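# Move utility cart through self-closing door into taped area

## Task

Get the utility cart past the door that swings shut by itself and leave it in the zone outlined by yellow tape. All four of its wheels must sit fully inside the outline, none touching the tape. The three tubes in its top tray must still stand upright. The cart must not topple or be left leaning, and it must stay in place with the robot no longer holding or propping it.

## Robot and tools

ROBOT. A Hello Robot Stretch 3 with a single arm. It has a two-wheel differential base 0.33 m long and 0.34 m wide, and a lift that slides up a mast. The arm telescopes out to the robot's RIGHT side, so to move the gripper forward you drive the base. Turns on the spot pivot about the point midway between the drive wheels, 0.05 m behind the front edge. With the arm fully in and the wrist folded, a turn sweeps a circle of radius 0.28 m. An unfolded, level wrist reaches past that circle. Loose objects may occasionally get a brief push from outside.

FRAMES. Base frame: origin on the floor between the drive wheels, x ahead, y to the left, z up. hand_pose is reported in this frame, at the point where the closed fingertips meet. With all wrist joints at zero, that frame's x points up, y points back along the arm toward the mast, and z points to the rear. The odometry frame is the base frame as it stood when the scene began.

execute_actions. Argument "actions" is a list holding one action or none. An empty list only reports state and images. An action may contain "base", "joints", or both, plus optional "contact_limits". Motions in one action start together but may finish at different times.
- base: exactly one key. translate_m is a straight drive relative to where the base currently is, in metres, -1 to 1, positive forward. rotate_rad is a turn on the spot relative to the current heading, -3.2 to 3.2, positive to the left (counter-clockwise seen from above). The base cannot move sideways. The offset counts from the base position in the latest state report.
- joints: absolute targets by name. lift_m 0 to 1.1 (arm height). arm_m 0 to 0.52 (extension). wrist_yaw_rad -1.345 to 4.42 (0 along the arm, positive toward the front, 3.0 folded over the base). wrist_pitch_rad -1.57 to 0.451 (0 level, negative tips fingers down). wrist_roll_rad -2.911 to 2.911. gripper_m -0.089 to 0.179 (larger is wider; the real fingertip gap is about 0.007 m less near closed and 0.025 m less fully open, zero below 0.007). head_pan_rad -3.953 to 1.73 (0 ahead, positive left, -1.57 looks along the arm). head_tilt_rad -1.53 to 0.419 (negative looks down). Done tolerances: lift and arm ±0.004, yaw and roll ±0.02, pitch ±0.05, gripper ±0.004, head ±0.02.
- contact_limits: only arm_m, an effort percent 1 to 100 at which the arm halts with contact_stop (negative sense when retracting). It also caps the arm's holding force until the next action; too small a value halts it immediately; values above the maximum are cut back.
- cameras: list of "head_camera", "nav_camera", "wrist_camera" or "all" (up to 16). Omitted, null or ["all"] gives every camera; [] gives none. An unknown name, unknown key or out-of-range number rejects the whole call and nothing moves. No single action runs over 15 s.
Anything you omit from an action may keep driving toward its earlier target without the status showing it. If a result reports a stop, the remaining execute_actions, wait and finished_scene calls in that same reply are skipped.

wait: seconds 0 to 10; nothing new is commanded and the scene keeps running. zoom_image: camera plus region [x0, y0, x1, y1] in pixels from the top-left of that camera's most recent full image, at most 504 by 504. finished_scene: scene number (1 or 2); ends that scene permanently once the last command has been held, and reports success. Replying with no tool call ends everything.

RESULTS. base_status and joint_status tell how each motion ended. "done" for the base means the wheels turned the commanded amount, even if slipping. "off_target" means it stopped short and may still be pushing; for the base, something blocks it. After contact_stop, time_out or torque_fault the old target is dropped. The lift and arm contact_stop on firm contact and then go slack until recommanded; a slack lift can sag under load. The base, wrist and head have no contact stop. A wrist servo pushed hard for several seconds switches off for 10 s (torque_fault). on_its_own covers uncommanded parts; "held at" is the held target, not the position. motor_effort is percent of maximum, positive toward larger joint values (positive wheel effort pushes forward), with the peak in brackets; readings carry fixed and random error. base_odometry counts wheel turns, so slip counts as motion; heading -3.142 to 3.142. turned_by_wheels and turned_by_imu give turning since the last result. base_tilt in degrees, positive when leaning forward or right, with up to about 4 degrees fixed error.

SENSORS. lidar_m: 12 sectors of 30 degrees, first straight ahead, counter-clockwise (4th left, 7th behind, 10th right), distances from the base origin, 0.15 to 12 m, in a plane 0.17 m above the floor, "-" for nothing. It misses glass, thin legs and low objects; the mast and a low lift can hide sectors 5, 6, 9, 10. wrist_depth_mm (45 to 1000) and head_depth_mm (280 to 4000, image sent sideways) are 7x7 grids of median depth, read row by row from the top left. head_camera and nav_camera turn with the head; wrist_camera rides on the gripper. The calibration block gives intrinsics and T_world_to_cam per camera, with small per-scene errors.

SPEED. Full speed (0.30 m/s, 1.9 rad/s) only with lift_m below 0.30, arm_m below 0.03 and wrist_yaw_rad above 2.54; otherwise 0.10 m/s and 0.63 rad/s.

CAUTIONS. Fold or unfold the wrist only with lift_m 0.32 to 0.95, wrist_pitch_rad -0.4 and roll near 0; after folding, lift may go down to 0.25. With yaw below -0.4 keep pitch at -0.5 or lower. To grip, command below the object's width; release by opening at least 0.02 beyond the contact value. Arm pushes against something rigid with the gripper above about 0.45 m, repeated pushes after a contact_stop, driving while hooked on something fixed, or snagging furniture (worst in reverse) can tip the robot. If that happens, reverse the last move in small steps, free the gripper, and drop lift_m to about 0.2. Avoid drops, slams, hard hits and heavy shoves, and keep the cart's tubes from falling. The robot keeps holding its last command while you think; shorter total motion is better.

Each tool is called as a command line: name --argument value for each argument, lists and objects as JSON in quotes; but a table of rows of numbers goes row by row, as --pt "numbers of a row", without its own name.

## Session

I'll start by looking at the current state.

execute_actions --actions '[]'

Scene clock: 0.00 s.
base_odometry: x=+0.000 y=+0.000 heading=+0.000 (m, m, rad; odometry frame)
turned_by_wheels: +0.000 (rad since the last result)
turned_by_imu: +0.000 (rad since the last result)
base_tilt: forward=-2.0 right=-1.3 (deg)
lidar_m: 0.88 0.81 0.82 1.01 0.94 0.95 1.20 1.42 1.50 1.72 1.59 1.32
head_depth_mm: 1309 1317 1330 1346 1358 1366 1374 / 1179 1185 1194 1202 1216 1221 1230 / 1069 1077 1083 1089 1100 1111 1117 / 982 991 996 1002 1008 1016 1023 / 907 911 918 925 928 934 940 / 843 848 852 857 863 867 873 / 785 793 795 800 804 810 813
base_status: not commanded
joint_positions: lift_m=+0.534 arm_m=+0.001 wrist_yaw_rad=+3.118 wrist_pitch_rad=-0.448 wrist_roll_rad=-0.001 gripper_m=+0.037 head_pan_rad=-0.010 head_tilt_rad=+0.004
joint_status: not commanded
motor_effort: left_wheel=+0 right_wheel=+1 lift_m=+34 arm_m=-1 wrist_yaw_rad=+0 wrist_pitch_rad=+8 wrist_roll_rad=+0 gripper_m=+1 head_pan_rad=+0 head_tilt_rad=+1 (%)
hand_pose: x=-0.0161 y=+0.0741 z=+0.5400 quat_wxyz=(+0.165, +0.691, +0.149, +0.688) (m; base frame)
wrist_depth_mm: 690 757 953 - 889 729 613 / 723 812 - - 955 766 638 / 780 879 - - - 798 670 / 810 949 - - - 836 693 / 832 905 - 927 933 867 730 / 749 754 - 777 802 796 738 / 650 655 656 679 676 684 680
pictures: head_camera (sideways: a quarter turn clockwise sets it upright), nav_camera (sideways: a quarter turn counterclockwise sets it upright), wrist_camera
Images, in order (width x height): head_camera 896x504, nav_camera 672x504, wrist_camera 644x364.

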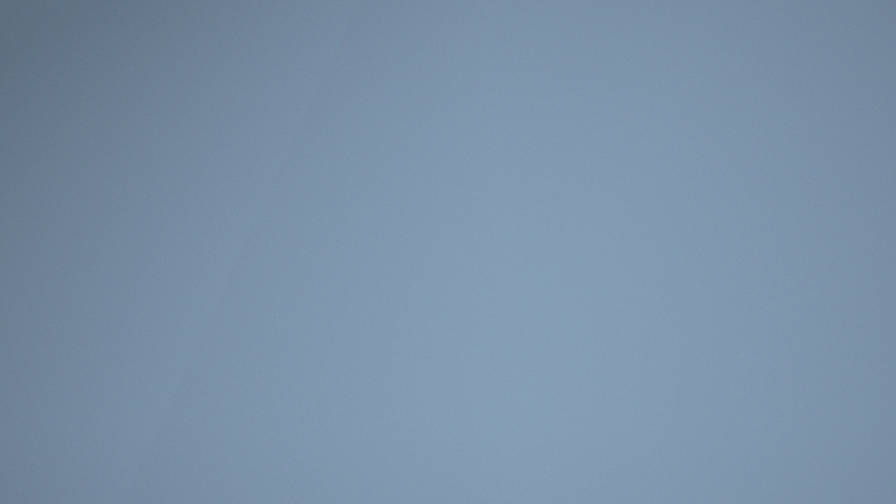

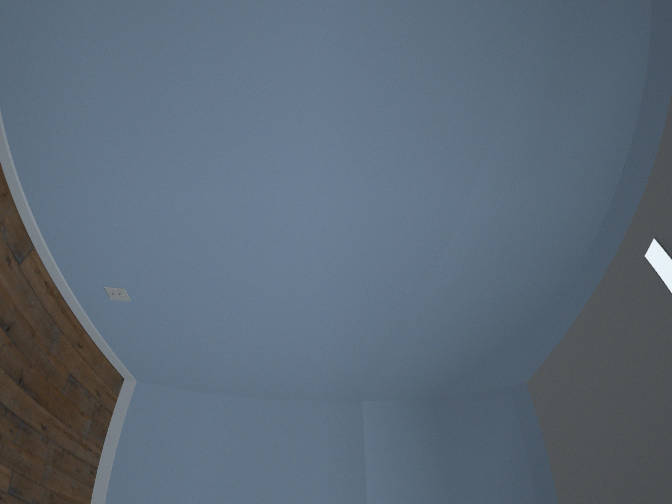

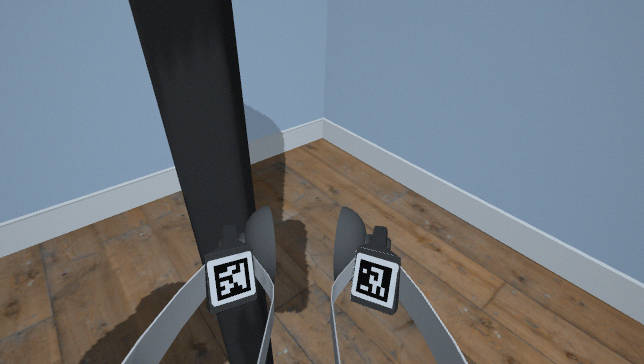

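execute_actions --actions '[{"joints": {"head_pan_rad": -1.57, "head_tilt_rad": -0.4}}]' --cameras '["head_camera", "nav_camera"]'

execute_actions --actions '[{"joints": {"head_pan_rad": -3.0, "head_tilt_rad": -0.4}}]' --cameras '["head_camera", "nav_camera"]'

Scene clock: 6.47 s.
base_odometry: x=+0.000 y=+0.000 heading=+0.000 (m, m, rad; odometry frame)
turned_by_wheels: +0.000 (rad since the last result)
turned_by_imu: +0.001 (rad since the last result)
base_tilt: forward=-2.0 right=-1.2 (deg)
lidar_m: 0.87 0.81 0.82 1.01 0.94 0.95 1.20 1.42 1.50 1.72 1.60 1.32
head_depth_mm: 2192 2392 2647 2893 2292 1780 1450 / 2002 2185 2369 2632 2286 1779 1444 / 1857 2001 2176 2395 2269 1764 1434 / 1721 1847 1997 2175 2255 1752 1441 / 1620 1727 1853 2000 2104 1749 1436 / 1515 1611 1726 1857 1991 1743 1428 / 1430 1522 1616 1722 1851 1733 1426
base_status: not commanded
joint_positions: lift_m=+0.534 arm_m=+0.001 wrist_yaw_rad=+3.118 wrist_pitch_rad=-0.448 wrist_roll_rad=-0.001 gripper_m=+0.037 head_pan_rad=-1.563 head_tilt_rad=-0.395
joint_status: all done
motor_effort: left_wheel=+0(1) right_wheel=+0(0) lift_m=+34(34) arm_m=+0(0) wrist_yaw_rad=+0(1) wrist_pitch_rad=+8(8) wrist_roll_rad=+0(0) gripper_m=+1(0) head_pan_rad=-3(43) head_tilt_rad=-2(22) (%)
hand_pose: x=-0.0161 y=+0.0741 z=+0.5400 quat_wxyz=(+0.165, +0.691, +0.149, +0.688) (m; base frame)
wrist_depth_mm: 697 756 972 - 889 723 612 / 742 815 - - 950 771 643 / 772 862 - - - 806 664 / 807 974 - - - 859 693 / 847 896 - 907 926 866 730 / 754 749 - 775 807 767 746 / 658 660 663 670 671 688 694
pictures: head_camera (sideways: a quarter turn clockwise sets it upright), nav_camera (sideways: a quarter turn counterclockwise sets it upright)
camera_calibration (this result's frames):
head_camera: T_world_to_cam=[[-0.00324949, 0.423592, -0.905847, 1.20519], [0.998779, -0.0432856, -0.0238241, 0.0246405], [-0.0493018, -0.904818, -0.422934, 0.510542], [0, 0, 0, 1]] pos_world=[0.00447655, -0.0474926, 1.30823]
nav_camera: T_world_to_cam=[[0.00671626, -0.37433, 0.927271, -1.16685], [-0.999086, 0.0366279, 0.0220227, 0.0308361], [-0.0422077, -0.926572, -0.373742, 0.44379], [0, 0, 0, 1]] pos_world=[0.0573762, -0.0267136, 1.24717]
Images, in order (width x height): head_camera 896x504, nav_camera 672x504.

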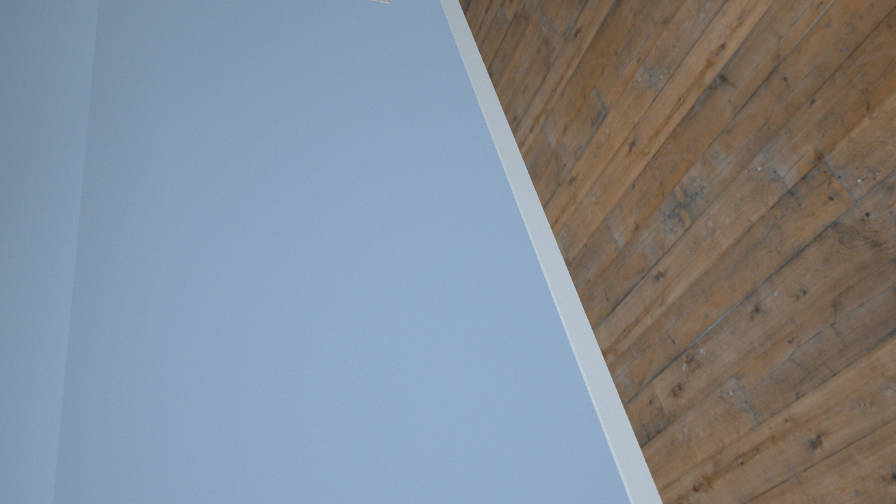

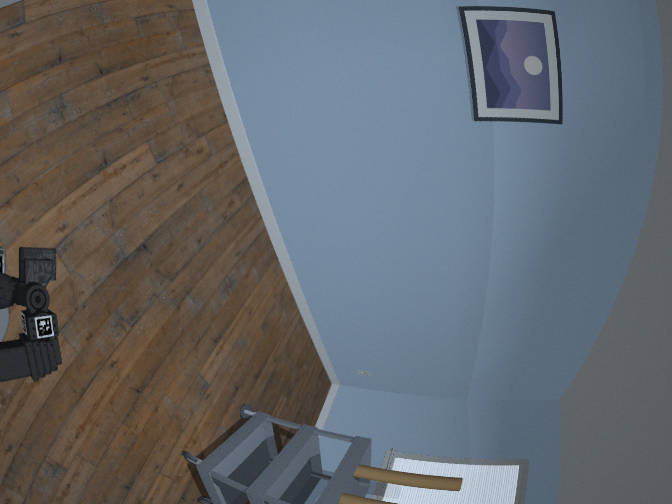

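Scene clock: 7.70 s.
base_odometry: x=+0.000 y=+0.000 heading=+0.000 (m, m, rad; odometry frame)
turned_by_wheels: +0.000 (rad since the last result)
turned_by_imu: +0.000 (rad since the last result)
base_tilt: forward=-2.0 right=-1.3 (deg)
lidar_m: 0.88 0.81 0.82 1.01 0.94 0.95 1.20 1.42 1.50 1.72 1.59 1.32
head_depth_mm: 1105 1148 1203 1251 1314 1376 1384 / 1237 1299 1361 1419 1502 1575 1444 / 1527 1609 1693 1674 1737 1720 1437 / 1773 1873 2001 2148 2165 1748 1434 / 1992 2143 2310 2492 2232 1746 1427 / 2388 2600 2830 2921 2228 1743 1423 / 2543 2717 2913 2977 2232 1729 1416
base_status: not commanded
joint_positions: lift_m=+0.534 arm_m=+0.001 wrist_yaw_rad=+3.118 wrist_pitch_rad=-0.448 wrist_roll_rad=-0.001 gripper_m=+0.037 head_pan_rad=-2.993 head_tilt_rad=-0.395
joint_status: all done
motor_effort: left_wheel=+0(0) right_wheel=+0(1) lift_m=+34(34) arm_m=-1(1) wrist_yaw_rad=+0(0) wrist_pitch_rad=+8(8) wrist_roll_rad=+0(0) gripper_m=+0(0) head_pan_rad=-3(41) head_tilt_rad=-2(2) (%)
hand_pose: x=-0.0161 y=+0.0741 z=+0.5400 quat_wxyz=(+0.165, +0.691, +0.149, +0.688) (m; base frame)
wrist_depth_mm: 688 764 975 - 904 717 610 / 729 812 - - 928 765 633 / 760 889 - - - 790 670 / 819 943 - - - 844 707 / 845 900 - 919 943 856 733 / 752 754 - 775 788 787 746 / 652 649 657 667 678 692 693
pictures: head_camera (sideways: a quarter turn clockwise sets it upright), nav_camera (sideways: a quarter turn counterclockwise sets it upright)
camera_calibration (this result's frames):
head_camera: T_world_to_cam=[[0.419144, 0.0626937, -0.905753, 1.20249], [0.0973154, -0.994968, -0.0238355, 0.0301543], [-0.902689, -0.0781531, -0.423136, 0.516011], [0, 0, 0, 1]] pos_world=[-0.0411518, -0.00505786, 1.30822]
nav_camera: T_world_to_cam=[[-0.369888, -0.0592135, 0.927187, -1.16444], [-0.10395, 0.994338, 0.0220327, 0.0253628], [-0.923243, -0.0882315, -0.373949, 0.449434], [0, 0, 0, 1]] pos_world=[-0.0131411, -0.0545159, 1.24716]
Images, in order (width x height): head_camera 896x504, nav_camera 672x504.

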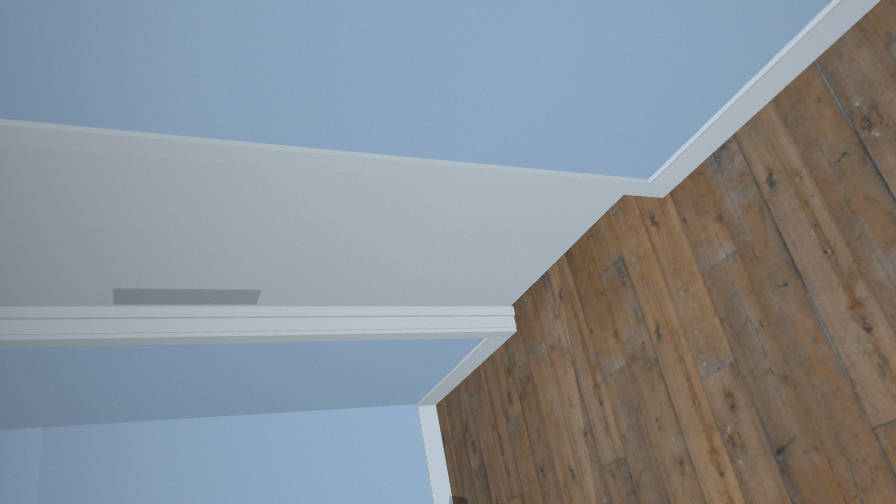

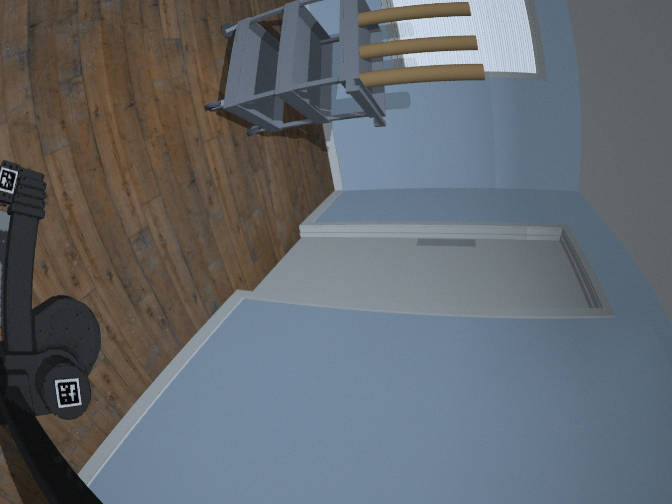

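execute_actions --actions '[{"joints": {"head_pan_rad": -2.35, "head_tilt_rad": -0.35}}]' --cameras '["head_camera", "nav_camera"]'

Scene clock: 43.60 s.
base_odometry: x=+0.000 y=+0.000 heading=+0.000 (m, m, rad; odometry frame)
turned_by_wheels: +0.000 (rad since the last result)
turned_by_imu: +0.001 (rad since the last result)
base_tilt: forward=-2.1 right=-1.2 (deg)
lidar_m: 0.87 0.81 0.82 1.01 0.94 0.95 1.20 1.42 1.50 1.73 1.59 1.32
head_depth_mm: 2506 2663 2811 3034 2430 1841 1490 / 2517 2686 2861 3039 2405 1836 1486 / 2556 2671 1827 1965 2024 1835 1480 / 2575 1658 1773 1845 1767 1741 1486 / 2594 2719 1953 2045 2014 1815 1465 / 2636 2808 2942 2009 2091 1813 1462 / 2695 2880 3028 3197 2345 1794 1463
base_status: not commanded
joint_positions: lift_m=+0.534 arm_m=+0.001 wrist_yaw_rad=+3.118 wrist_pitch_rad=-0.448 wrist_roll_rad=-0.001 gripper_m=+0.037 head_pan_rad=-2.357 head_tilt_rad=-0.359
joint_status: all done
motor_effort: left_wheel=-1(0) right_wheel=+0(1) lift_m=+34(34) arm_m=-1(1) wrist_yaw_rad=+0(0) wrist_pitch_rad=+8(8) wrist_roll_rad=+0(0) gripper_m=+0(0) head_pan_rad=+4(35) head_tilt_rad=+2(8) (%)
hand_pose: x=-0.0161 y=+0.0741 z=+0.5400 quat_wxyz=(+0.165, +0.691, +0.149, +0.688) (m; base frame)
wrist_depth_mm: 686 742 965 - 900 724 614 / 715 810 - - 939 769 646 / 781 878 - - - 805 669 / 834 961 - - - 837 706 / 854 894 - 900 933 868 734 / 749 768 - 772 800 790 757 / 648 663 660 663 686 681 691
pictures: head_camera (sideways: a quarter turn clockwise sets it upright), nav_camera (sideways: a quarter turn counterclockwise sets it upright)
camera_calibration (this result's frames):
head_camera: T_world_to_cam=[[0.277137, 0.276357, -0.920229, 1.22224], [0.668366, -0.743507, -0.0219992, 0.0242812], [-0.690277, -0.608953, -0.390761, 0.472585], [0, 0, 0, 1]] pos_world=[-0.0287426, -0.0319393, 1.30994]
nav_camera: T_world_to_cam=[[-0.239047, -0.243801, 0.939903, -1.18184], [-0.673374, 0.73902, 0.0204338, 0.030917], [-0.699588, -0.628021, -0.34083, 0.404968], [0, 0, 0, 1]] pos_world=[0.0216145, -0.0566534, 1.24821]
Images, in order (width x height): head_camera 896x504, nav_camera 672x504.

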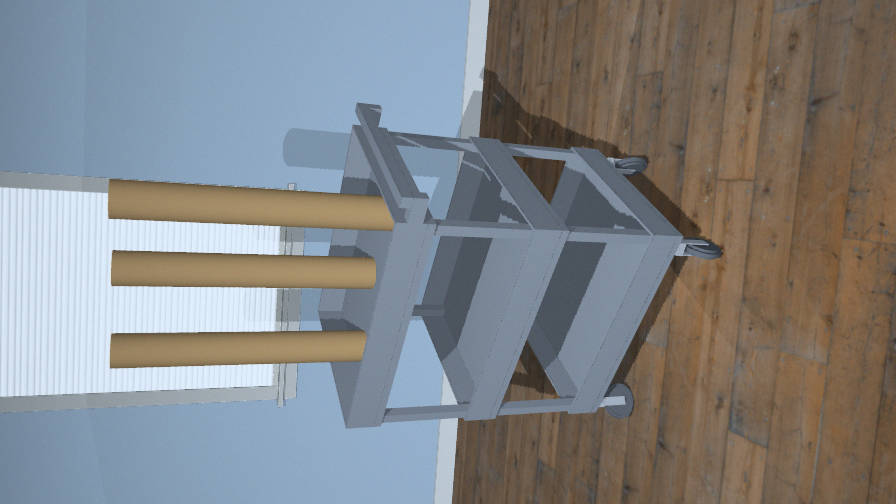

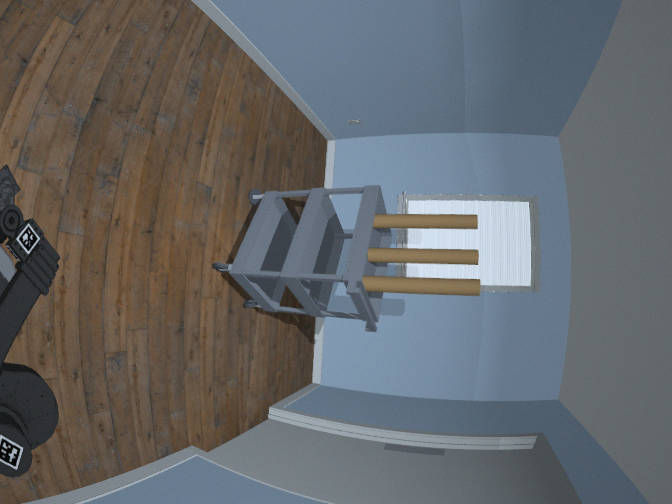

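zoom_image --camera "head_camera" --region '[280, 80, 520, 280]'

Region (280, 80, 520, 280) of head_camera's 896x504 image, scaled by 2.100, with more detail than that image has.

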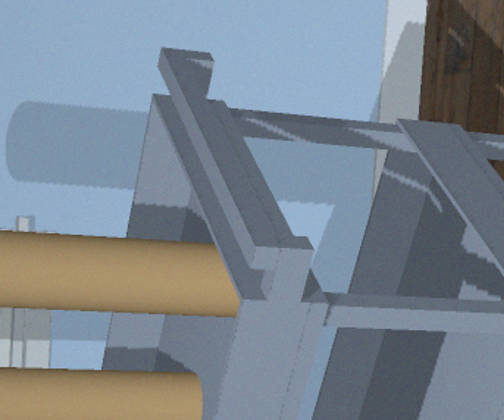

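execute_actions --actions '[{"base": {"rotate_rad": 0.316}, "joints": {"lift_m": 0.28, "head_pan_rad": -3.1, "head_tilt_rad": -0.5}}]' --cameras '[]'

execute_actions --actions '[{"base": {"translate_m": -0.9}}]' --cameras '[]'

execute_actions --actions '[{"base": {"translate_m": -0.887}}]' --cameras '["nav_camera"]'

Scene clock: 166.73 s.
base_odometry: x=+0.000 y=+0.000 heading=+0.316 (m, m, rad; odometry frame)
turned_by_wheels: +0.316 (rad since the last result)
turned_by_imu: +0.317 (rad since the last result)
base_tilt: forward=-2.1 right=-1.2 (deg)
lidar_m: 0.82 0.81 0.91 0.94 0.94 1.05 1.81 1.42 1.92 1.60 1.60 0.98
head_depth_mm: 1588 1642 1702 1621 1694 1615 1346 / 1872 1956 2033 2126 2000 1604 1347 / 2121 2229 2408 2507 1993 1610 1338 / 2632 2814 3060 2603 1976 1598 1340 / 2612 2819 3096 2570 1967 1582 1330 / 2544 2750 3012 2457 1945 1586 1322 / 2458 2655 1899 1859 1783 1570 1326
base_status: done
joint_positions: lift_m=+0.280 arm_m=+0.001 wrist_yaw_rad=+3.118 wrist_pitch_rad=-0.448 wrist_roll_rad=-0.001 gripper_m=+0.037 head_pan_rad=-3.093 head_tilt_rad=-0.494
joint_status: all done
motor_effort: left_wheel=-3(7) right_wheel=+2(7) lift_m=+25(26) arm_m=+0(2) wrist_yaw_rad=+0(0) wrist_pitch_rad=+8(8) wrist_roll_rad=+0(0) gripper_m=+0(1) head_pan_rad=-3(37) head_tilt_rad=-2(14) (%)
hand_pose: x=-0.0161 y=+0.0740 z=+0.2863 quat_wxyz=(+0.165, +0.690, +0.149, +0.688) (m; base frame)
wrist_depth_mm: 710 753 873 942 - 859 678 / 781 813 935 - - 885 689 / 791 832 884 893 919 865 716 / 664 681 684 699 704 719 705 / 547 558 - 559 575 584 594 / 467 500 - - 494 491 493 / - - - - 421 422 430
pictures: none
No camera images: the call's "cameras" was empty. Leave "cameras" out to get every camera's image.

Scene clock: 171.43 s.
base_odometry: x=-0.856 y=-0.279 heading=+0.316 (m, m, rad; odometry frame)
turned_by_wheels: +0.000 (rad since the last result)
turned_by_imu: +0.001 (rad since the last result)
base_tilt: forward=-2.1 right=-1.3 (deg)
lidar_m: 1.67 1.47 0.78 0.65 0.65 0.72 1.33 0.73 0.67 1.89 1.88 2.01
head_depth_mm: 1131 1173 1215 1259 1312 1364 1321 / 1208 1298 1399 1507 1595 1567 1341 / 1458 1532 1612 1716 1802 1602 1337 / 1846 1980 2140 2279 1981 1587 1337 / 1854 2005 2202 2363 1957 1591 1337 / 1807 1958 2134 2305 1957 1582 1326 / 1748 1889 2057 2262 1944 1574 1321
base_status: done
joint_positions: lift_m=+0.280 arm_m=+0.001 wrist_yaw_rad=+3.118 wrist_pitch_rad=-0.448 wrist_roll_rad=-0.001 gripper_m=+0.037 head_pan_rad=-3.093 head_tilt_rad=-0.495
joint_status: not commanded
motor_effort: left_wheel=-2(12) right_wheel=+3(5) lift_m=+25(25) arm_m=+0(0) wrist_yaw_rad=+0(0) wrist_pitch_rad=+8(9) wrist_roll_rad=+0(0) gripper_m=+0(0) head_pan_rad=-2(2) head_tilt_rad=-2(3) (%)
hand_pose: x=-0.0161 y=+0.0740 z=+0.2863 quat_wxyz=(+0.165, +0.690, +0.149, +0.688) (m; base frame)
wrist_depth_mm: 506 532 616 668 737 837 966 / 544 589 682 723 821 938 - / 587 632 741 794 866 931 946 / 611 653 690 690 705 707 733 / 546 555 - 569 576 580 593 / 465 496 - - 495 488 493 / - - - - 420 426 425
pictures: none
No camera images: the call's "cameras" was empty. Leave "cameras" out to get every camera's image.

Scene clock: 176.20 s.
base_odometry: x=-1.699 y=-0.555 heading=+0.316 (m, m, rad; odometry frame)
turned_by_wheels: +0.000 (rad since the last result)
turned_by_imu: +0.001 (rad since the last result)
base_tilt: forward=-2.0 right=-1.2 (deg)
lidar_m: 2.52 0.83 0.54 0.45 0.45 0.50 0.66 1.27 1.42 0.46 0.49 2.43
head_depth_mm: 558 577 598 608 630 695 798 / 658 687 718 750 785 826 848 / 808 848 899 949 1008 1072 1152 / 1041 1111 1193 1283 1402 1463 1332 / 1101 1196 1304 1441 1602 1584 1326 / 1070 1160 1264 1396 1544 1581 1325 / 1043 1128 1226 1349 1491 1569 1316
base_status: done
joint_positions: lift_m=+0.280 arm_m=+0.001 wrist_yaw_rad=+3.118 wrist_pitch_rad=-0.448 wrist_roll_rad=-0.001 gripper_m=+0.037 head_pan_rad=-3.093 head_tilt_rad=-0.495
joint_status: not commanded
motor_effort: left_wheel=-2(12) right_wheel=+3(5) lift_m=+24(25) arm_m=+0(1) wrist_yaw_rad=+0(0) wrist_pitch_rad=+8(8) wrist_roll_rad=+0(0) gripper_m=+0(0) head_pan_rad=-2(3) head_tilt_rad=-2(2) (%)
hand_pose: x=-0.0161 y=+0.0740 z=+0.2863 quat_wxyz=(+0.165, +0.690, +0.149, +0.688) (m; base frame)
wrist_depth_mm: 358 377 428 473 521 518 573 / 382 411 472 512 575 556 658 / 409 445 521 564 645 640 751 / 445 483 578 634 680 687 728 / 486 532 - 573 572 592 599 / 461 496 - - 491 497 496 / - - - - 416 428 426
pictures: nav_camera (sideways: a quarter turn counterclockwise sets it upright)
camera_calibration (this result's frames):
nav_camera: T_world_to_cam=[[-0.464528, -0.0262871, 0.885168, -1.10904], [-0.00630321, 0.999632, 0.0263785, 0.0191126], [-0.885536, 0.00667415, -0.464523, 0.567066], [0, 0, 0, 1]] pos_world=[-0.0129044, -0.0520438, 1.2446]
Images, in order (width x height): nav_camera 672x504.

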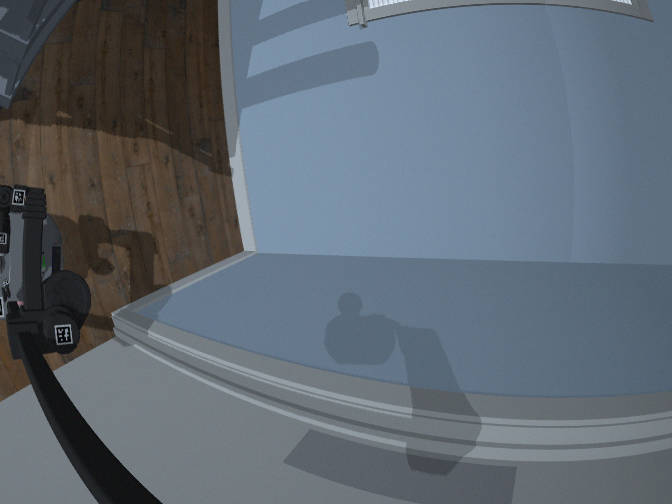

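execute_actions --actions '[{"base": {"rotate_rad": -1.258}, "joints": {"head_pan_rad": 0.0, "head_tilt_rad": -0.8}}]' --cameras '["head_camera", "nav_camera"]'

Scene clock: 182.63 s.
base_odometry: x=-1.699 y=-0.555 heading=-0.942 (m, m, rad; odometry frame)
turned_by_wheels: -1.258 (rad since the last result)
turned_by_imu: -1.253 (rad since the last result)
base_tilt: forward=-2.0 right=-1.3 (deg)
lidar_m: 0.46 0.61 2.60 1.46 0.58 0.46 0.45 0.46 0.55 1.27 1.31 0.50
head_depth_mm: 1976 1001 2001 1783 1520 1327 1179 / 1968 1008 824 1110 1486 1322 1174 / 680 794 815 615 920 1275 1171 / 1862 984 808 619 952 1167 1163 / 532 607 697 650 985 1220 1161 / 561 898 774 1048 1160 1257 1158 / 1953 2131 790 1008 1394 1291 1154
base_status: done
joint_positions: lift_m=+0.280 arm_m=+0.001 wrist_yaw_rad=+3.118 wrist_pitch_rad=-0.448 wrist_roll_rad=-0.001 gripper_m=+0.037 head_pan_rad=-0.007 head_tilt_rad=-0.790
joint_status: all done
motor_effort: left_wheel=+2(9) right_wheel=-2(6) lift_m=+25(24) arm_m=-1(1) wrist_yaw_rad=+0(0) wrist_pitch_rad=+8(8) wrist_roll_rad=+0(0) gripper_m=+0(0) head_pan_rad=+4(44) head_tilt_rad=-3(18) (%)
hand_pose: x=-0.0161 y=+0.0740 z=+0.2863 quat_wxyz=(+0.165, +0.690, +0.149, +0.688) (m; base frame)
wrist_depth_mm: 448 602 - - - - - / 469 638 - - - - - / 497 641 889 908 924 933 931 / 548 617 691 692 693 712 725 / 526 551 - 568 574 583 591 / 465 500 - - 494 484 496 / - - - - 418 422 428
pictures: head_camera (sideways: a quarter turn clockwise sets it upright), nav_camera (sideways: a quarter turn counterclockwise sets it upright)
camera_calibration (this result's frames):
head_camera: T_world_to_cam=[[-0.740031, 0.00545575, -0.672551, 0.905542], [0.0453086, 0.9981, -0.041758, 0.0537875], [0.671045, -0.0613745, -0.738872, 0.917161], [0, 0, 0, 1]] pos_world=[0.0522357, -0.00233539, 1.28893]
nav_camera: T_world_to_cam=[[0.70289, -0.00132735, 0.711297, -0.889496], [-0.039865, -0.9985, 0.0375305, 0.004811], [0.71018, -0.0547357, -0.701889, 0.866131], [0, 0, 0, 1]] pos_world=[0.0103008, 0.0510313, 1.24044]
Images, in order (width x height): head_camera 896x504, nav_camera 672x504.

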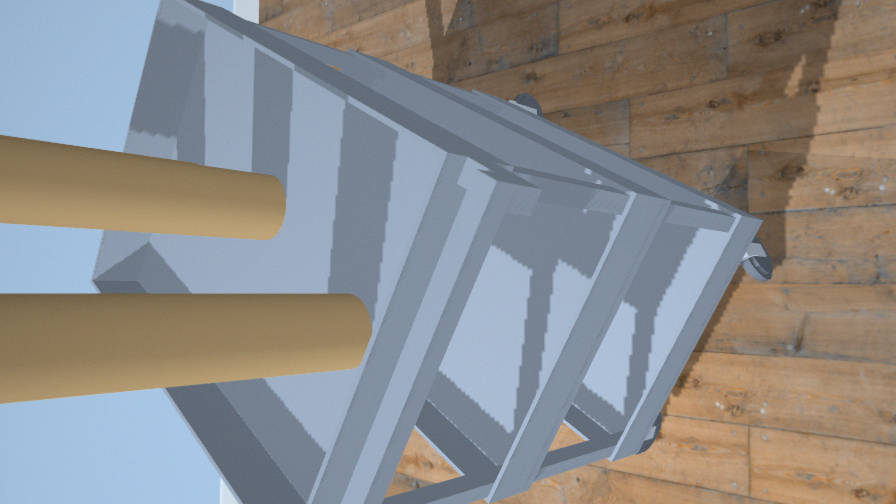

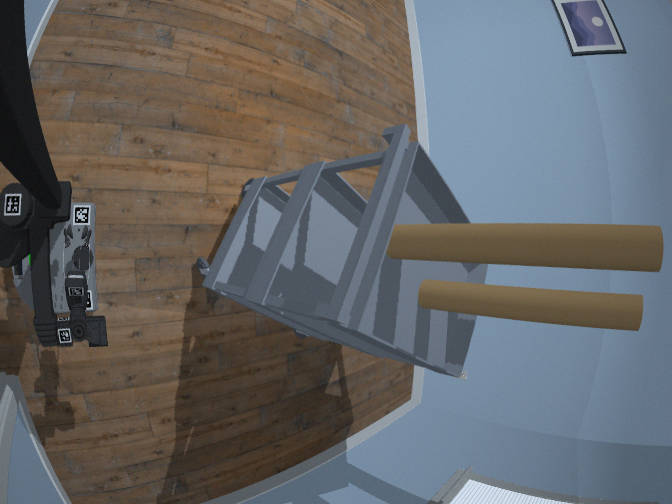

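execute_actions --actions '[{"joints": {"lift_m": 0.72, "wrist_pitch_rad": -0.4}}]' --cameras '[]'

execute_actions --actions '[{"joints": {"wrist_yaw_rad": 2.0}}]' --cameras '[]'

execute_actions --actions '[{"joints": {"wrist_pitch_rad": 0.0, "wrist_roll_rad": 1.57, "gripper_m": 0.12}}]'

Scene clock: 208.03 s.
base_odometry: x=-1.699 y=-0.555 heading=-0.942 (m, m, rad; odometry frame)
turned_by_wheels: +0.000 (rad since the last result)
turned_by_imu: +0.001 (rad since the last result)
base_tilt: forward=-2.1 right=-1.2 (deg)
lidar_m: 0.46 0.61 2.61 1.46 0.58 0.46 0.45 0.46 0.55 1.27 1.32 0.50
head_depth_mm: 1979 1002 1990 1793 1532 1326 1180 / 1960 1008 825 1108 1489 1323 1176 / 681 792 815 614 919 1270 1171 / 1868 983 808 620 952 1164 1166 / 532 609 697 649 987 1221 1163 / 561 897 777 1046 1160 1259 1156 / 1933 2123 792 1007 1390 1296 1152
base_status: not commanded
joint_positions: lift_m=+0.720 arm_m=+0.001 wrist_yaw_rad=+3.118 wrist_pitch_rad=-0.420 wrist_roll_rad=-0.001 gripper_m=+0.037 head_pan_rad=-0.007 head_tilt_rad=-0.790
joint_status: all done
motor_effort: left_wheel=+2(2) right_wheel=-1(2) lift_m=+43(44) arm_m=-1(0) wrist_yaw_rad=+0(0) wrist_pitch_rad=+11(12) wrist_roll_rad=+0(0) gripper_m=+0(1) head_pan_rad=+3(4) head_tilt_rad=-2(3) (%)
hand_pose: x=-0.0161 y=+0.0777 z=+0.7319 quat_wxyz=(+0.156, +0.693, +0.140, +0.690) (m; base frame)
wrist_depth_mm: 452 608 - - - - - / 462 645 - - - - - / 508 651 - - - - - / 533 696 - - - - - / 555 657 - - - - - / 562 735 - - - - - / 550 750 865 862 876 893 907
pictures: none
No camera images: the call's "cameras" was empty. Leave "cameras" out to get every camera's image.

Scene clock: 209.60 s.
base_odometry: x=-1.699 y=-0.555 heading=-0.942 (m, m, rad; odometry frame)
turned_by_wheels: +0.000 (rad since the last result)
turned_by_imu: +0.000 (rad since the last result)
base_tilt: forward=-1.8 right=-1.2 (deg)
lidar_m: 0.46 0.61 2.61 1.46 0.58 0.46 0.45 0.46 0.55 1.27 1.32 0.50
head_depth_mm: 1967 1004 1998 1801 1526 1329 1180 / 1970 1005 822 1106 1484 1324 1175 / 679 792 818 614 920 1273 1189 / 1856 982 810 620 954 1166 1184 / 534 608 695 649 986 1218 1161 / 561 898 775 1049 1160 1257 1160 / 1941 2135 792 1009 1393 1298 1156
base_status: not commanded
joint_positions: lift_m=+0.720 arm_m=+0.001 wrist_yaw_rad=+2.003 wrist_pitch_rad=-0.420 wrist_roll_rad=-0.001 gripper_m=+0.037 head_pan_rad=-0.007 head_tilt_rad=-0.790
joint_status: all done
motor_effort: left_wheel=+2(2) right_wheel=-3(2) lift_m=+43(43) arm_m=-1(0) wrist_yaw_rad=-2(3) wrist_pitch_rad=+11(11) wrist_roll_rad=+0(0) gripper_m=+0(1) head_pan_rad=+3(3) head_tilt_rad=-3(4) (%)
hand_pose: x=+0.1822 y=-0.0526 z=+0.7319 quat_wxyz=(+0.497, +0.662, -0.248, +0.503) (m; base frame)
wrist_depth_mm: - - - 508 355 342 642 / - - - - - - - / - - - 835 818 867 - / - - - 687 643 719 - / - - - 970 498 - - / 978 - - 865 850 - - / 846 849 871 853 709 889 895
pictures: none
No camera images: the call's "cameras" was empty. Leave "cameras" out to get every camera's image.

Scene clock: 211.07 s.
base_odometry: x=-1.699 y=-0.555 heading=-0.942 (m, m, rad; odometry frame)
turned_by_wheels: +0.000 (rad since the last result)
turned_by_imu: +0.000 (rad since the last result)
base_tilt: forward=-2.1 right=-1.2 (deg)
lidar_m: 0.46 0.61 2.60 1.46 0.58 0.46 0.45 0.46 0.55 1.27 1.32 0.50
head_depth_mm: 1977 1004 1987 1785 1526 1330 1183 / 1963 1005 823 1105 1485 1331 1182 / 680 794 816 615 923 1294 1152 / 1857 981 810 621 953 1182 1144 / 533 609 697 648 986 1220 1161 / 561 899 775 1046 1160 1258 1155 / 1941 2138 792 1011 1393 1294 1150
base_status: not commanded
joint_positions: lift_m=+0.720 arm_m=+0.001 wrist_yaw_rad=+2.003 wrist_pitch_rad=-0.024 wrist_roll_rad=+1.565 gripper_m=+0.120 head_pan_rad=-0.007 head_tilt_rad=-0.790
joint_status: all done
motor_effort: left_wheel=+2(2) right_wheel=-2(2) lift_m=+43(43) arm_m=-1(0) wrist_yaw_rad=-2(2) wrist_pitch_rad=+13(13) wrist_roll_rad=+3(6) gripper_m=+0(80) head_pan_rad=+4(4) head_tilt_rad=-3(3) (%)
hand_pose: x=+0.2107 y=-0.0393 z=+0.8278 quat_wxyz=(+0.012, +0.842, -0.539, -0.004) (m; base frame)
wrist_depth_mm: - - - 327 347 349 347 / 531 543 - 323 934 566 383 / - - - 458 - 517 705 / - - - 643 764 720 732 / - - - - - - 902 / - - - - - - 904 / - - - - - - 883
pictures: head_camera (sideways: a quarter turn clockwise sets it upright), nav_camera (sideways: a quarter turn counterclockwise sets it upright), wrist_camera
camera_calibration (this result's frames):
head_camera: T_world_to_cam=[[-0.740031, 0.00543411, -0.672551, 0.905542], [0.0452794, 0.998101, -0.041758, 0.0537877], [0.671047, -0.0613549, -0.738872, 0.917161], [0, 0, 0, 1]] pos_world=[0.0522358, -0.00233404, 1.28893]
nav_camera: T_world_to_cam=[[0.70289, -0.0013068, 0.711297, -0.889496], [-0.0398358, -0.998501, 0.0375305, 0.00481082], [0.710182, -0.0547149, -0.701889, 0.866131], [0, 0, 0, 1]] pos_world=[0.0102993, 0.0510315, 1.24044]
wrist_camera: T_world_to_cam=[[-0.0469984, -0.0542264, -0.997422, 0.819542], [-0.576741, 0.816746, -0.0172277, 0.199927], [0.815574, 0.574444, -0.0696603, 0.0770485], [0, 0, 0, 1]] pos_world=[0.0909843, -0.163108, 0.826241]
Images, in order (width x height): head_camera 896x504, nav_camera 672x504, wrist_camera 644x364.

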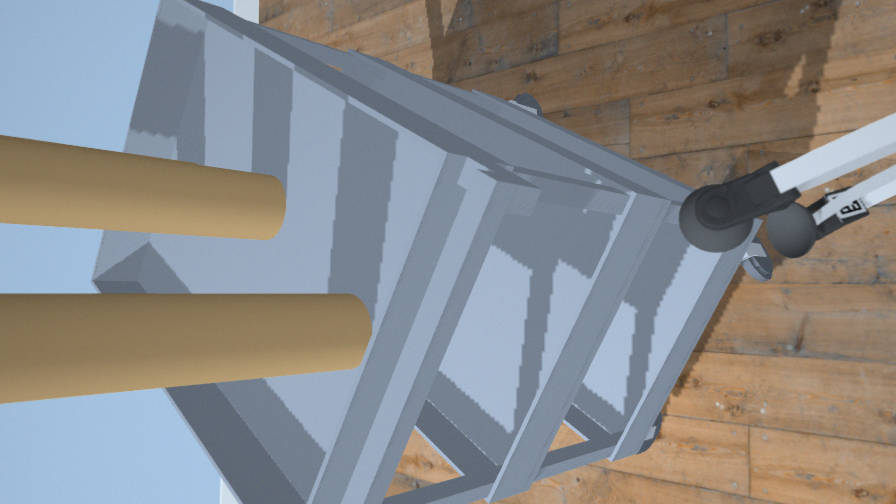

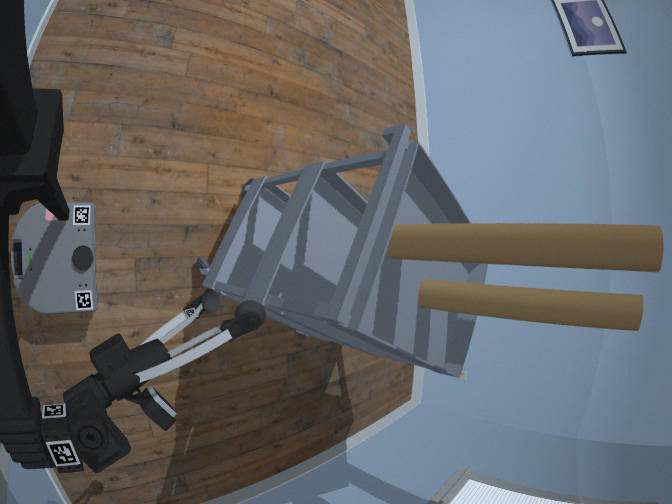

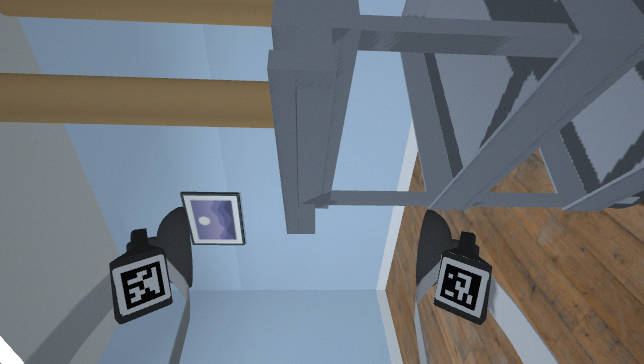

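execute_actions --actions '[{"base": {"translate_m": 0.2}, "joints": {"lift_m": 0.73, "head_tilt_rad": -1.0}}]'

Scene clock: 239.23 s.
base_odometry: x=-1.581 y=-0.717 heading=-0.942 (m, m, rad; odometry frame)
turned_by_wheels: +0.000 (rad since the last result)
turned_by_imu: +0.001 (rad since the last result)
base_tilt: forward=-2.1 right=-1.3 (deg)
lidar_m: 0.28 0.37 2.60 2.25 0.81 0.67 0.65 0.67 0.80 1.27 1.31 0.27
head_depth_mm: 821 750 677 1524 1368 1243 1162 / 812 741 649 585 1348 1258 - / 551 644 644 571 480 1202 1135 / 856 719 641 568 818 1122 1132 / 393 464 565 519 857 1191 1124 / 375 456 599 507 1095 1215 1115 / 1888 688 627 567 1269 1211 1110
base_status: done
joint_positions: lift_m=+0.730 arm_m=+0.001 wrist_yaw_rad=+2.003 wrist_pitch_rad=-0.023 wrist_roll_rad=+1.565 gripper_m=+0.120 head_pan_rad=-0.007 head_tilt_rad=-0.988
joint_status: all done
motor_effort: left_wheel=+2(7) right_wheel=-2(3) lift_m=+43(44) arm_m=-1(1) wrist_yaw_rad=-2(2) wrist_pitch_rad=+13(13) wrist_roll_rad=+3(3) gripper_m=+1(0) head_pan_rad=+3(4) head_tilt_rad=-4(15) (%)
hand_pose: x=+0.2107 y=-0.0393 z=+0.8381 quat_wxyz=(+0.012, +0.842, -0.539, -0.004) (m; base frame)
wrist_depth_mm: 429 434 433 176 187 586 406 / - - - 157 163 174 177 / 374 381 390 146 180 508 192 / 373 377 369 131 - 584 399 / - - - 166 - 579 384 / - - - 518 - - 820 / - - - - - - 882
pictures: head_camera (sideways: a quarter turn clockwise sets it upright), nav_camera (sideways: a quarter turn counterclockwise sets it upright), wrist_camera
camera_calibration (this result's frames):
head_camera: T_world_to_cam=[[-0.857427, 0.00613706, -0.514568, 0.70043], [0.036204, 0.998171, -0.048422, 0.0625073], [0.51333, -0.0601478, -0.856081, 1.07051], [0, 0, 0, 1]] pos_world=[0.0487795, -0.00230263, 1.27989]
nav_camera: T_world_to_cam=[[0.828595, -0.00207363, 0.559844, -0.692925], [-0.0316938, -0.998563, 0.0432096, -0.00262207], [0.55895, -0.0535469, -0.82747, 1.03035], [0, 0, 0, 1]] pos_world=[-0.00184358, 0.0511169, 1.24063]
wrist_camera: T_world_to_cam=[[-0.0462336, -0.0536324, -0.99749, 0.829678], [-0.576724, 0.816758, -0.0171838, 0.200068], [0.81563, 0.574482, -0.0686927, 0.0769125], [0, 0, 0, 1]] pos_world=[0.091011, -0.163095, 0.836316]
Images, in order (width x height): head_camera 896x504, nav_camera 672x504, wrist_camera 644x364.

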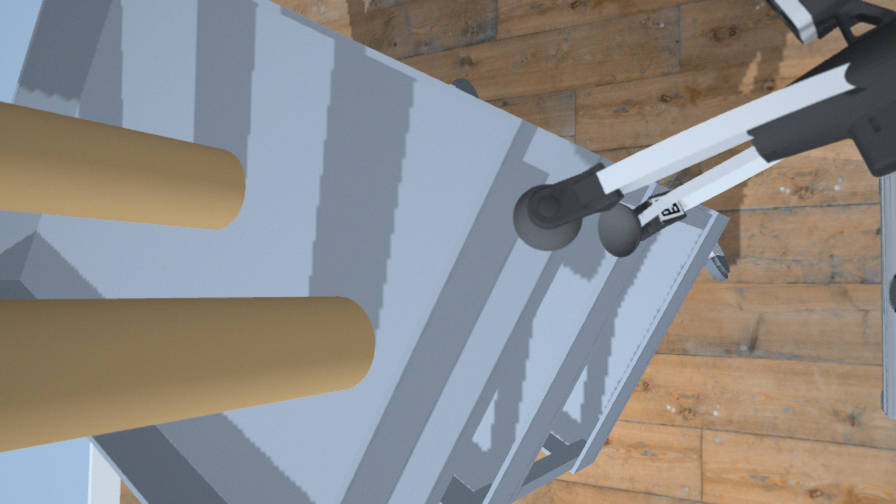

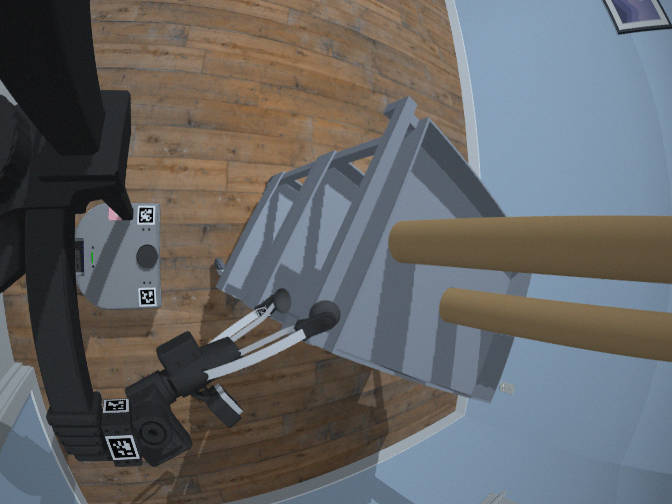

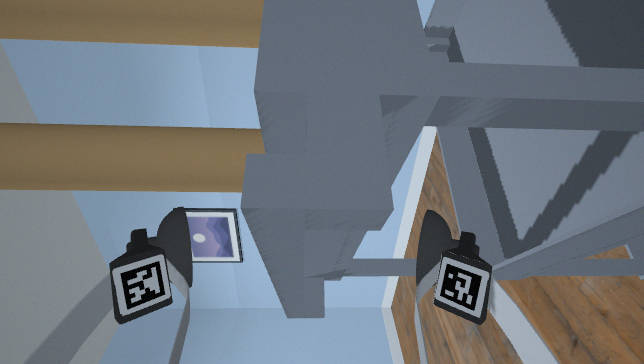

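execute_actions --actions '[{"base": {"translate_m": 0.03}}]' --cameras '["head_camera", "wrist_camera"]'

Scene clock: 279.83 s.
base_odometry: x=-1.563 y=-0.741 heading=-0.942 (m, m, rad; odometry frame)
turned_by_wheels: +0.000 (rad since the last result)
turned_by_imu: +0.001 (rad since the last result)
base_tilt: forward=-2.1 right=-1.3 (deg)
lidar_m: 0.25 0.33 2.60 2.36 0.86 0.70 0.68 0.70 0.84 1.27 1.32 0.24
head_depth_mm: 816 749 664 1494 1366 1241 1163 / 551 727 648 574 1324 1255 - / 524 609 643 571 459 1185 1136 / 851 730 640 567 443 1085 1130 / 363 430 524 565 752 1175 1124 / 345 412 541 528 856 1200 1116 / 1816 680 628 514 1084 1211 1107
base_status: done
joint_positions: lift_m=+0.730 arm_m=+0.001 wrist_yaw_rad=+2.003 wrist_pitch_rad=-0.023 wrist_roll_rad=+1.565 gripper_m=+0.120 head_pan_rad=-0.007 head_tilt_rad=-0.988
joint_status: not commanded
motor_effort: left_wheel=+2(6) right_wheel=-2(2) lift_m=+43(43) arm_m=-1(0) wrist_yaw_rad=-2(2) wrist_pitch_rad=+13(13) wrist_roll_rad=+3(3) gripper_m=+1(0) head_pan_rad=+4(3) head_tilt_rad=-4(4) (%)
hand_pose: x=+0.2107 y=-0.0393 z=+0.8381 quat_wxyz=(+0.012, +0.842, -0.539, -0.004) (m; base frame)
wrist_depth_mm: 401 401 400 154 160 587 398 / - - - 138 141 486 367 / - - 366 128 134 147 148 / 338 345 349 116 168 583 405 / - - 107 106 109 572 400 / - - - 148 523 532 536 / - - - - - - 916
pictures: head_camera (sideways: a quarter turn clockwise sets it upright), wrist_camera
camera_calibration (this result's frames):
head_camera: T_world_to_cam=[[-0.857497, 0.00613758, -0.514452, 0.700279], [0.0361974, 0.998171, -0.048426, 0.0625125], [0.513214, -0.060147, -0.856151, 1.0706], [0, 0, 0, 1]] pos_world=[0.0487765, -0.00230261, 1.27988]
wrist_camera: T_world_to_cam=[[-0.0462336, -0.0536322, -0.99749, 0.829678], [-0.576724, 0.816758, -0.0171837, 0.200068], [0.81563, 0.574482, -0.0686927, 0.0769124], [0, 0, 0, 1]] pos_world=[0.091011, -0.163095, 0.836316]
Images, in order (width x height): head_camera 896x504, wrist_camera 644x364.

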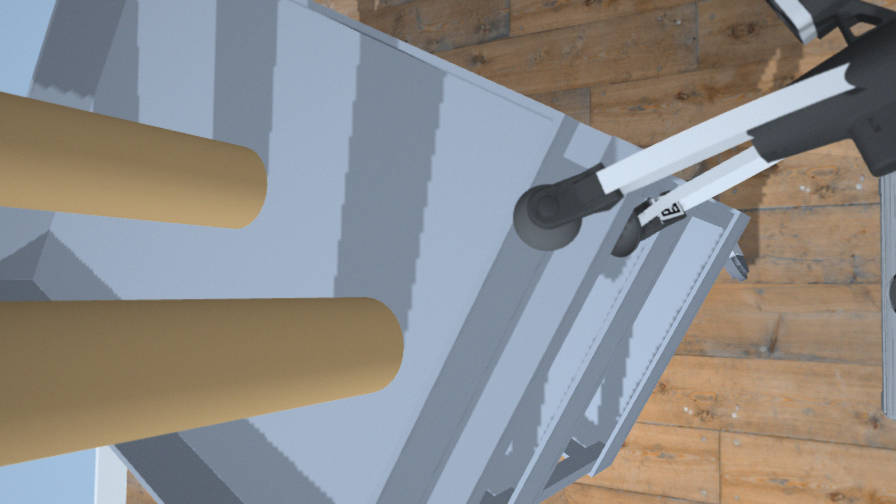

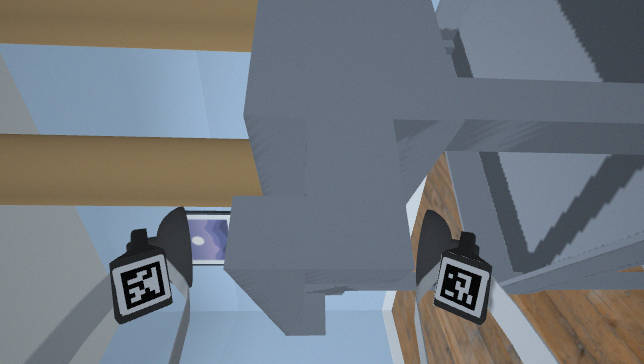

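execute_actions --actions '[{"joints": {"gripper_m": 0.0}}]' --cameras '["head_camera", "wrist_camera"]'

Scene clock: 292.27 s.
base_odometry: x=-1.563 y=-0.741 heading=-0.942 (m, m, rad; odometry frame)
turned_by_wheels: +0.000 (rad since the last result)
turned_by_imu: +0.001 (rad since the last result)
base_tilt: forward=-2.0 right=-1.2 (deg)
lidar_m: 0.25 0.33 2.61 2.36 0.85 0.70 0.68 0.70 0.84 1.27 1.31 0.24
head_depth_mm: 815 749 664 1496 1371 1243 1162 / 553 730 648 574 1324 1252 - / 525 611 644 571 462 1188 1128 / 850 731 640 568 473 1084 1128 / 363 431 525 565 760 1174 1121 / 345 414 546 516 856 1204 1114 / 1819 679 628 503 1085 1209 1112
base_status: not commanded
joint_positions: lift_m=+0.730 arm_m=+0.001 wrist_yaw_rad=+2.008 wrist_pitch_rad=-0.037 wrist_roll_rad=+1.567 gripper_m=+0.001 head_pan_rad=-0.007 head_tilt_rad=-0.988
joint_status: all done
motor_effort: left_wheel=+3(3) right_wheel=+0(2) lift_m=+43(43) arm_m=-1(1) wrist_yaw_rad=-5(5) wrist_pitch_rad=+20(22) wrist_roll_rad=+1(3) gripper_m=-31(99) head_pan_rad=+4(4) head_tilt_rad=-4(4) (%)
hand_pose: x=+0.2098 y=-0.0383 z=+0.8346 quat_wxyz=(+0.017, +0.844, -0.537, -0.008) (m; base frame)
wrist_depth_mm: 401 401 404 153 161 568 393 / - - - 137 142 153 158 / - - 350 127 140 153 154 / 335 341 346 115 626 561 393 / - - 104 105 110 562 365 / - - 136 164 - 565 828 / - - - - - - 876
pictures: head_camera (sideways: a quarter turn clockwise sets it upright), wrist_camera
camera_calibration (this result's frames):
head_camera: T_world_to_cam=[[-0.857498, 0.00613732, -0.514451, 0.700278], [0.0361971, 0.998171, -0.048426, 0.0625125], [0.513213, -0.0601468, -0.856151, 1.0706], [0, 0, 0, 1]] pos_world=[0.0487765, -0.0023026, 1.27988]
wrist_camera: T_world_to_cam=[[-0.0592323, -0.0577679, -0.996571, 0.827995], [-0.581171, 0.813683, -0.0126239, 0.195613], [0.811623, 0.578431, -0.0817694, 0.0887696], [0, 0, 0, 1]] pos_world=[0.0906812, -0.162682, 0.834884]
Images, in order (width x height): head_camera 896x504, wrist_camera 644x364.

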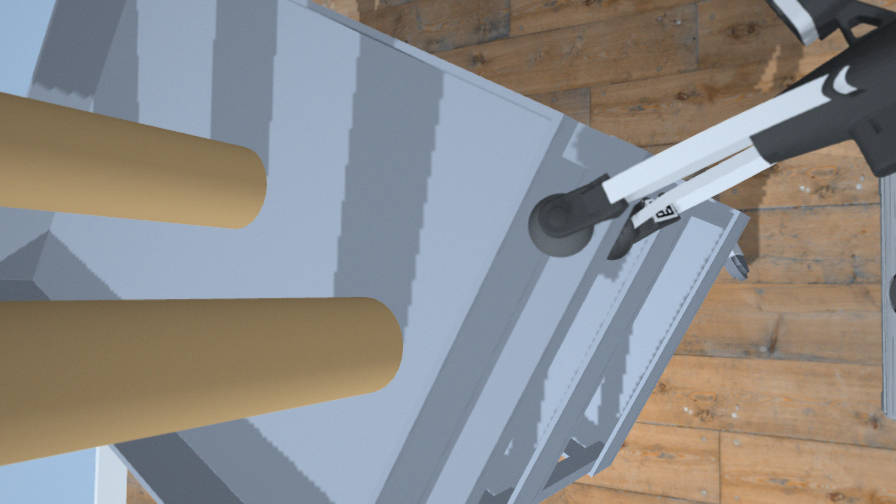

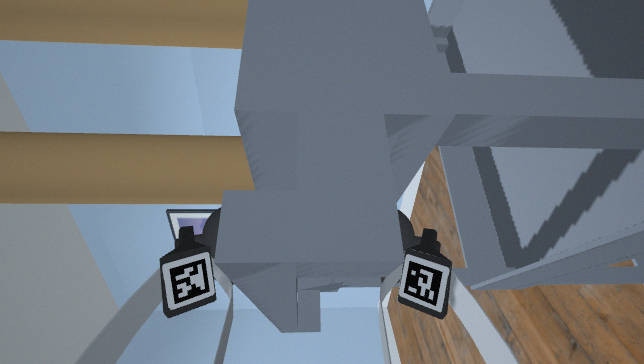

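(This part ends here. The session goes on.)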